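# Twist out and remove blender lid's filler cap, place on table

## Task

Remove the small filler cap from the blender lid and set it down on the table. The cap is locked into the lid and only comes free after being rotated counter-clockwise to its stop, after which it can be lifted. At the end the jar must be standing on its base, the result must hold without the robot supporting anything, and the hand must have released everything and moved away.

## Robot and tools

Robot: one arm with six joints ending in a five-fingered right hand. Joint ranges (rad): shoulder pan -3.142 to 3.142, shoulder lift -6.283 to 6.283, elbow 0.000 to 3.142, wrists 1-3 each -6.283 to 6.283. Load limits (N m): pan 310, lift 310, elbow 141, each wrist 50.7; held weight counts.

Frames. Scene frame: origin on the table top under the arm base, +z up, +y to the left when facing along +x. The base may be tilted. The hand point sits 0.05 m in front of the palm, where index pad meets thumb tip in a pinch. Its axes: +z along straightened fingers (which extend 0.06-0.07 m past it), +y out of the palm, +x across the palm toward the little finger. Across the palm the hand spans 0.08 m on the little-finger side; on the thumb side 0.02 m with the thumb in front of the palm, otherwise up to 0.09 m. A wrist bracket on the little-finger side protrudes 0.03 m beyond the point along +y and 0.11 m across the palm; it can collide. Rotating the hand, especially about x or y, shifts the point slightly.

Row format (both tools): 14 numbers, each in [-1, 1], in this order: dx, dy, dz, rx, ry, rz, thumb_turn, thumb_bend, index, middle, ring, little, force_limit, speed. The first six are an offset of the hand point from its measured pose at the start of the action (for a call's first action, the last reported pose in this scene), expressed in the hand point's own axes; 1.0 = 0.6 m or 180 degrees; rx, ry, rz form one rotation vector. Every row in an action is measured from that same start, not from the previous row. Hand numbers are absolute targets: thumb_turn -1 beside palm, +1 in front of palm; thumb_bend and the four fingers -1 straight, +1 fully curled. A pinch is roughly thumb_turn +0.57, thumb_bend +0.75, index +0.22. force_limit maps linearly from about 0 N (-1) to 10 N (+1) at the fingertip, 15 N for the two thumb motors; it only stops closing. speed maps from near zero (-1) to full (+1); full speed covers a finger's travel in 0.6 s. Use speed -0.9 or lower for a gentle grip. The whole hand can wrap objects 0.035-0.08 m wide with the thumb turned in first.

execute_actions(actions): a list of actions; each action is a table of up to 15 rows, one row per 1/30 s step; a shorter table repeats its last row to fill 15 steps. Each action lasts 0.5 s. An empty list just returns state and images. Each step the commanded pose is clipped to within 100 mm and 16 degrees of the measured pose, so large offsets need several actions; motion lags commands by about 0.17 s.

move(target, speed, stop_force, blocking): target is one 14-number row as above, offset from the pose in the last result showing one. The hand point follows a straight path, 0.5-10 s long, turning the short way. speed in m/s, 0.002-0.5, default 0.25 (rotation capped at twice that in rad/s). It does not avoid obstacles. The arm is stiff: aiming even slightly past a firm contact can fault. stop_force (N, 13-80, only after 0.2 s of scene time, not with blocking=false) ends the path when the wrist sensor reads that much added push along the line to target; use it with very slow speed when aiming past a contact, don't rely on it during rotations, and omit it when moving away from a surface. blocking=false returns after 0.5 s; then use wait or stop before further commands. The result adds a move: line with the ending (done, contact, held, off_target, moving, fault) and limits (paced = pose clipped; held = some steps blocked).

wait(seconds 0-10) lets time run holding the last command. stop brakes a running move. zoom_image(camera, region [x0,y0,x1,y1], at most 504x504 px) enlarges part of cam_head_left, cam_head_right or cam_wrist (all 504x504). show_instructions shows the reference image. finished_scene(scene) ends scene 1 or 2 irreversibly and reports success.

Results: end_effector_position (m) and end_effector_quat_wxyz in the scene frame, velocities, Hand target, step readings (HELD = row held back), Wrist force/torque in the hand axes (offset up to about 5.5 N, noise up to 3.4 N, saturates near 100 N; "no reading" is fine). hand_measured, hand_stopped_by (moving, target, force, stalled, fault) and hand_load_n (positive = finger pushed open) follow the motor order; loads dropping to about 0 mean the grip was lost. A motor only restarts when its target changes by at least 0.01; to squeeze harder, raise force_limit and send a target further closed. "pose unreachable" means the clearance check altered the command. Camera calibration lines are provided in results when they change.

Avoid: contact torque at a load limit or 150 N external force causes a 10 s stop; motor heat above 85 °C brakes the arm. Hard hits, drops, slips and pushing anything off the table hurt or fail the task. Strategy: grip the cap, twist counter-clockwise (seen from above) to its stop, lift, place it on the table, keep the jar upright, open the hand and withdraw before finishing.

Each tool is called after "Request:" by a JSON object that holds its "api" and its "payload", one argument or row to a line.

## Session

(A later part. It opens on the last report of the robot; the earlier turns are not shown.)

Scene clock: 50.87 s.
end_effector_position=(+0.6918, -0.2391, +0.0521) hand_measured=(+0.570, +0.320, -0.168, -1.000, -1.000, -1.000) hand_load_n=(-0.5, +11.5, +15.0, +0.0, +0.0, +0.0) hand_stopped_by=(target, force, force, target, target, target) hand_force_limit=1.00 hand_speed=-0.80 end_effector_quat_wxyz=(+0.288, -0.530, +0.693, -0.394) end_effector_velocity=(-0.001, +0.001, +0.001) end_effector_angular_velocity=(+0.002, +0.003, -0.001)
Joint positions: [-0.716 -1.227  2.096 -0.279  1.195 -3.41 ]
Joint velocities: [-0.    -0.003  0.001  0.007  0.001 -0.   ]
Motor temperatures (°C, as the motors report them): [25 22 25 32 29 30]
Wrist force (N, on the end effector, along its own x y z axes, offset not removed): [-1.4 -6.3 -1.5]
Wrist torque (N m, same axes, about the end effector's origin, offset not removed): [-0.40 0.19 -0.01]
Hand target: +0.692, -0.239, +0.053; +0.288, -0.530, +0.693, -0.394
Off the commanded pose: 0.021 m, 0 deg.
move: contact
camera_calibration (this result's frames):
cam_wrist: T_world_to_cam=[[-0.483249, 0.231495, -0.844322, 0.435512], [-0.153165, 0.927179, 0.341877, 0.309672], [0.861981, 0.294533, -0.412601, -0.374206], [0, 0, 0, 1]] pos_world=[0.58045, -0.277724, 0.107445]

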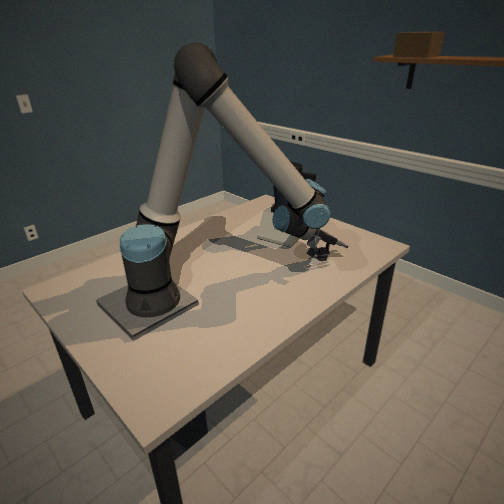

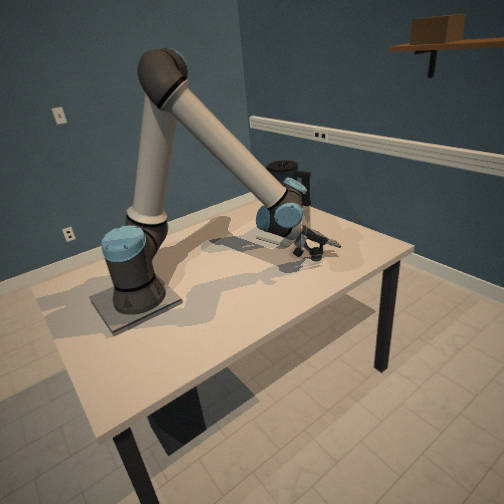

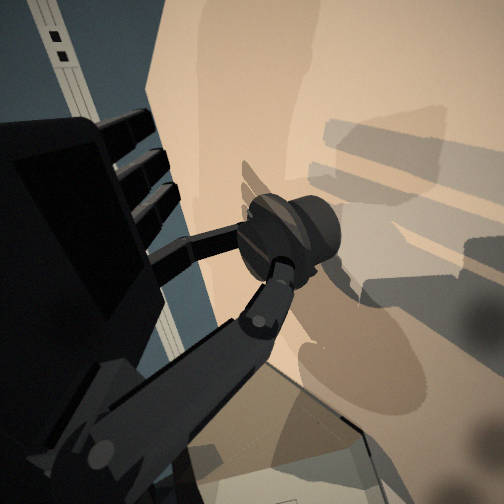

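Request:
{"api": "execute_actions", "payload": {
  "actions": [
    [[0,-0.001,-0.001,0,0,0,0.57,0.2,-0.4,-1,-1,-1,0.4,-0.6]]
  ]
}}

Request:
{"api": "move", "payload": {
  "target": [0.1,-0.28,-0.2,0,0,0,0.57,0.2,-0.4,-1,-1,-1,0.4,-0.6]
}}

Scene clock: 52.80 s.
end_effector_position=(+0.6917, -0.2390, +0.0529) hand_measured=(+0.570, +0.200, -0.400, -1.000, -1.000, -1.000) hand_load_n=(+0.0, +0.0, +0.0, +0.0, +0.0, +0.0) hand_stopped_by=(target, moving, moving, target, target, target) hand_force_limit=0.40 hand_speed=-0.60 end_effector_quat_wxyz=(+0.288, -0.530, +0.693, -0.394) end_effector_velocity=(+0.000, -0.001, +0.001) end_effector_angular_velocity=(-0.001, -0.001, -0.000)
Joint positions: [-0.716 -1.229  2.096 -0.277  1.195 -3.41 ]
Joint velocities: [-0.    -0.    -0.001  0.    -0.    -0.   ]
Motor temperatures (°C, as the motors report them): [25 22 25 32 29 30]
Wrist force (N, on the end effector, along its own x y z axes, offset not removed): [-3.5 -1.4 0.6]
Wrist torque (N m, same axes, about the end effector's origin, offset not removed): [-0.42 0.46 -0.04]
Hand target: +0.692, -0.239, +0.053; +0.288, -0.530, +0.693, -0.394
Off the commanded pose: 0.000 m, 0 deg.
Step readings (end_effector_position):
0: (+0.6920, -0.2393, +0.0527)
1: (+0.6920, -0.2393, +0.0527)
2: (+0.6920, -0.2392, +0.0528)
4: (+0.6920, -0.2392, +0.0529)
8: (+0.6918, -0.2391, +0.0530)
15: end_effector_position above
camera_calibration (this result's frames):
cam_wrist: T_world_to_cam=[[-0.483233, 0.231518, -0.844325, 0.436109], [-0.153163, 0.927173, 0.341895, 0.309272], [0.86199, 0.294534, -0.412581, -0.373764], [0, 0, 0, 1]] pos_world=[0.580292, -0.27763, 0.108271]

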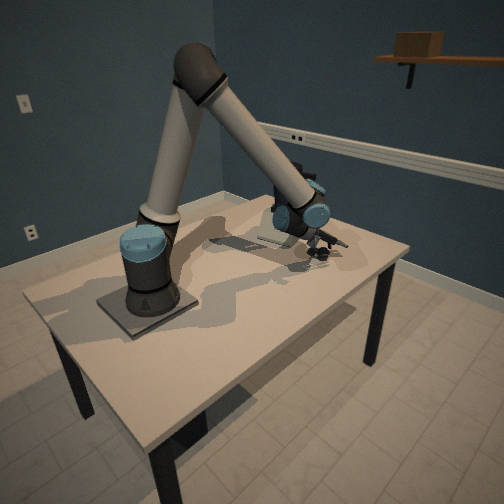

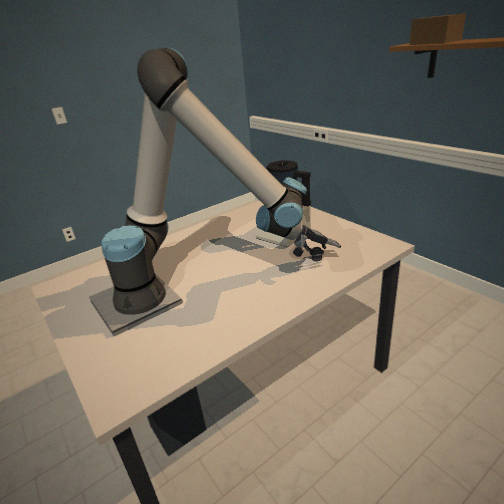

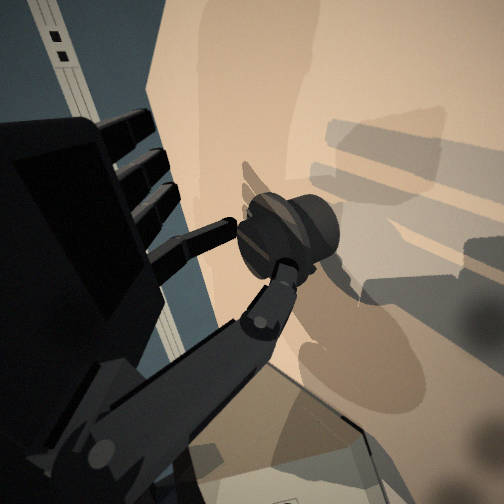

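Scene clock: 54.27 s.
end_effector_position=(+0.6630, -0.2894, +0.2596) hand_measured=(+0.570, +0.200, -0.400, -1.000, -1.000, -1.000) hand_load_n=(+0.0, +0.0, +0.0, +0.0, +0.0, +0.0) hand_stopped_by=(target, target, target, target, target, target) hand_force_limit=0.40 hand_speed=-0.60 end_effector_quat_wxyz=(+0.288, -0.530, +0.693, -0.394) end_effector_velocity=(-0.000, -0.001, +0.002) end_effector_angular_velocity=(-0.001, +0.000, -0.000)
Joint positions: [-0.827 -1.464  1.943  0.14   1.105 -3.479]
Joint velocities: [-0.001 -0.001 -0.003  0.005 -0.001 -0.001]
Motor temperatures (°C, as the motors report them): [25 22 25 32 29 30]
Wrist force (N, on the end effector, along its own x y z axes, offset not removed): [-2.1 -1.2 -0.2]
Wrist torque (N m, same axes, about the end effector's origin, offset not removed): [-0.35 0.20 0.13]
Hand target: +0.663, -0.289, +0.260; +0.288, -0.530, +0.693, -0.394
Off the commanded pose: 0.001 m, 0 deg.
move: done
camera_calibration (this result's frames):
cam_wrist: T_world_to_cam=[[-0.48329, 0.231345, -0.84434, 0.608409], [-0.153087, 0.927261, 0.34169, 0.280946], [0.861972, 0.294393, -0.41272, -0.248911], [0, 0, 0, 1]] pos_world=[0.551601, -0.327985, 0.314977]

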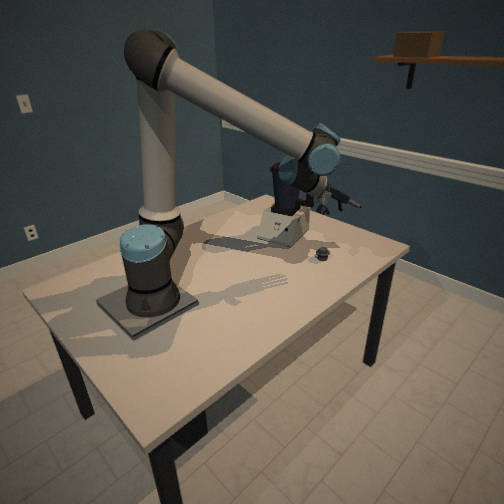

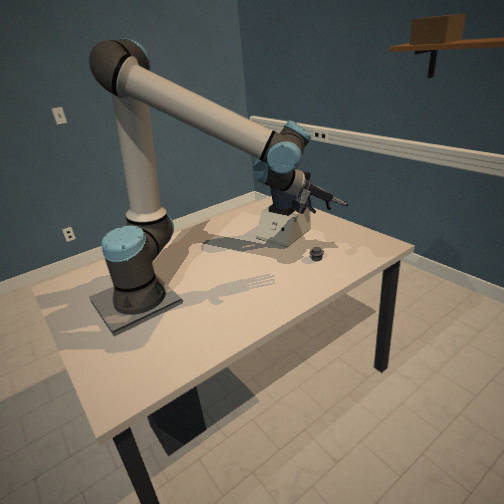

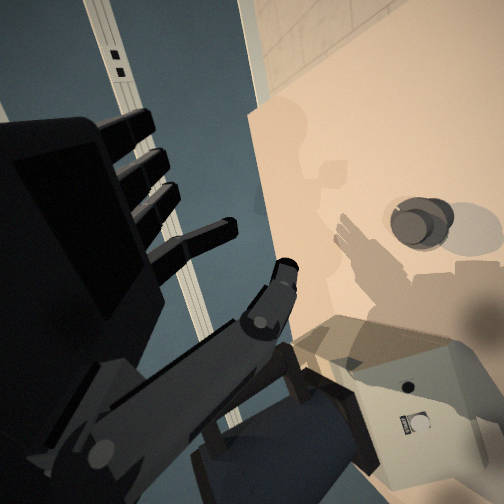

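Request:
{"api": "finished_scene", "payload": {
  "scene": 2
}}

The scene is finished: the task was done.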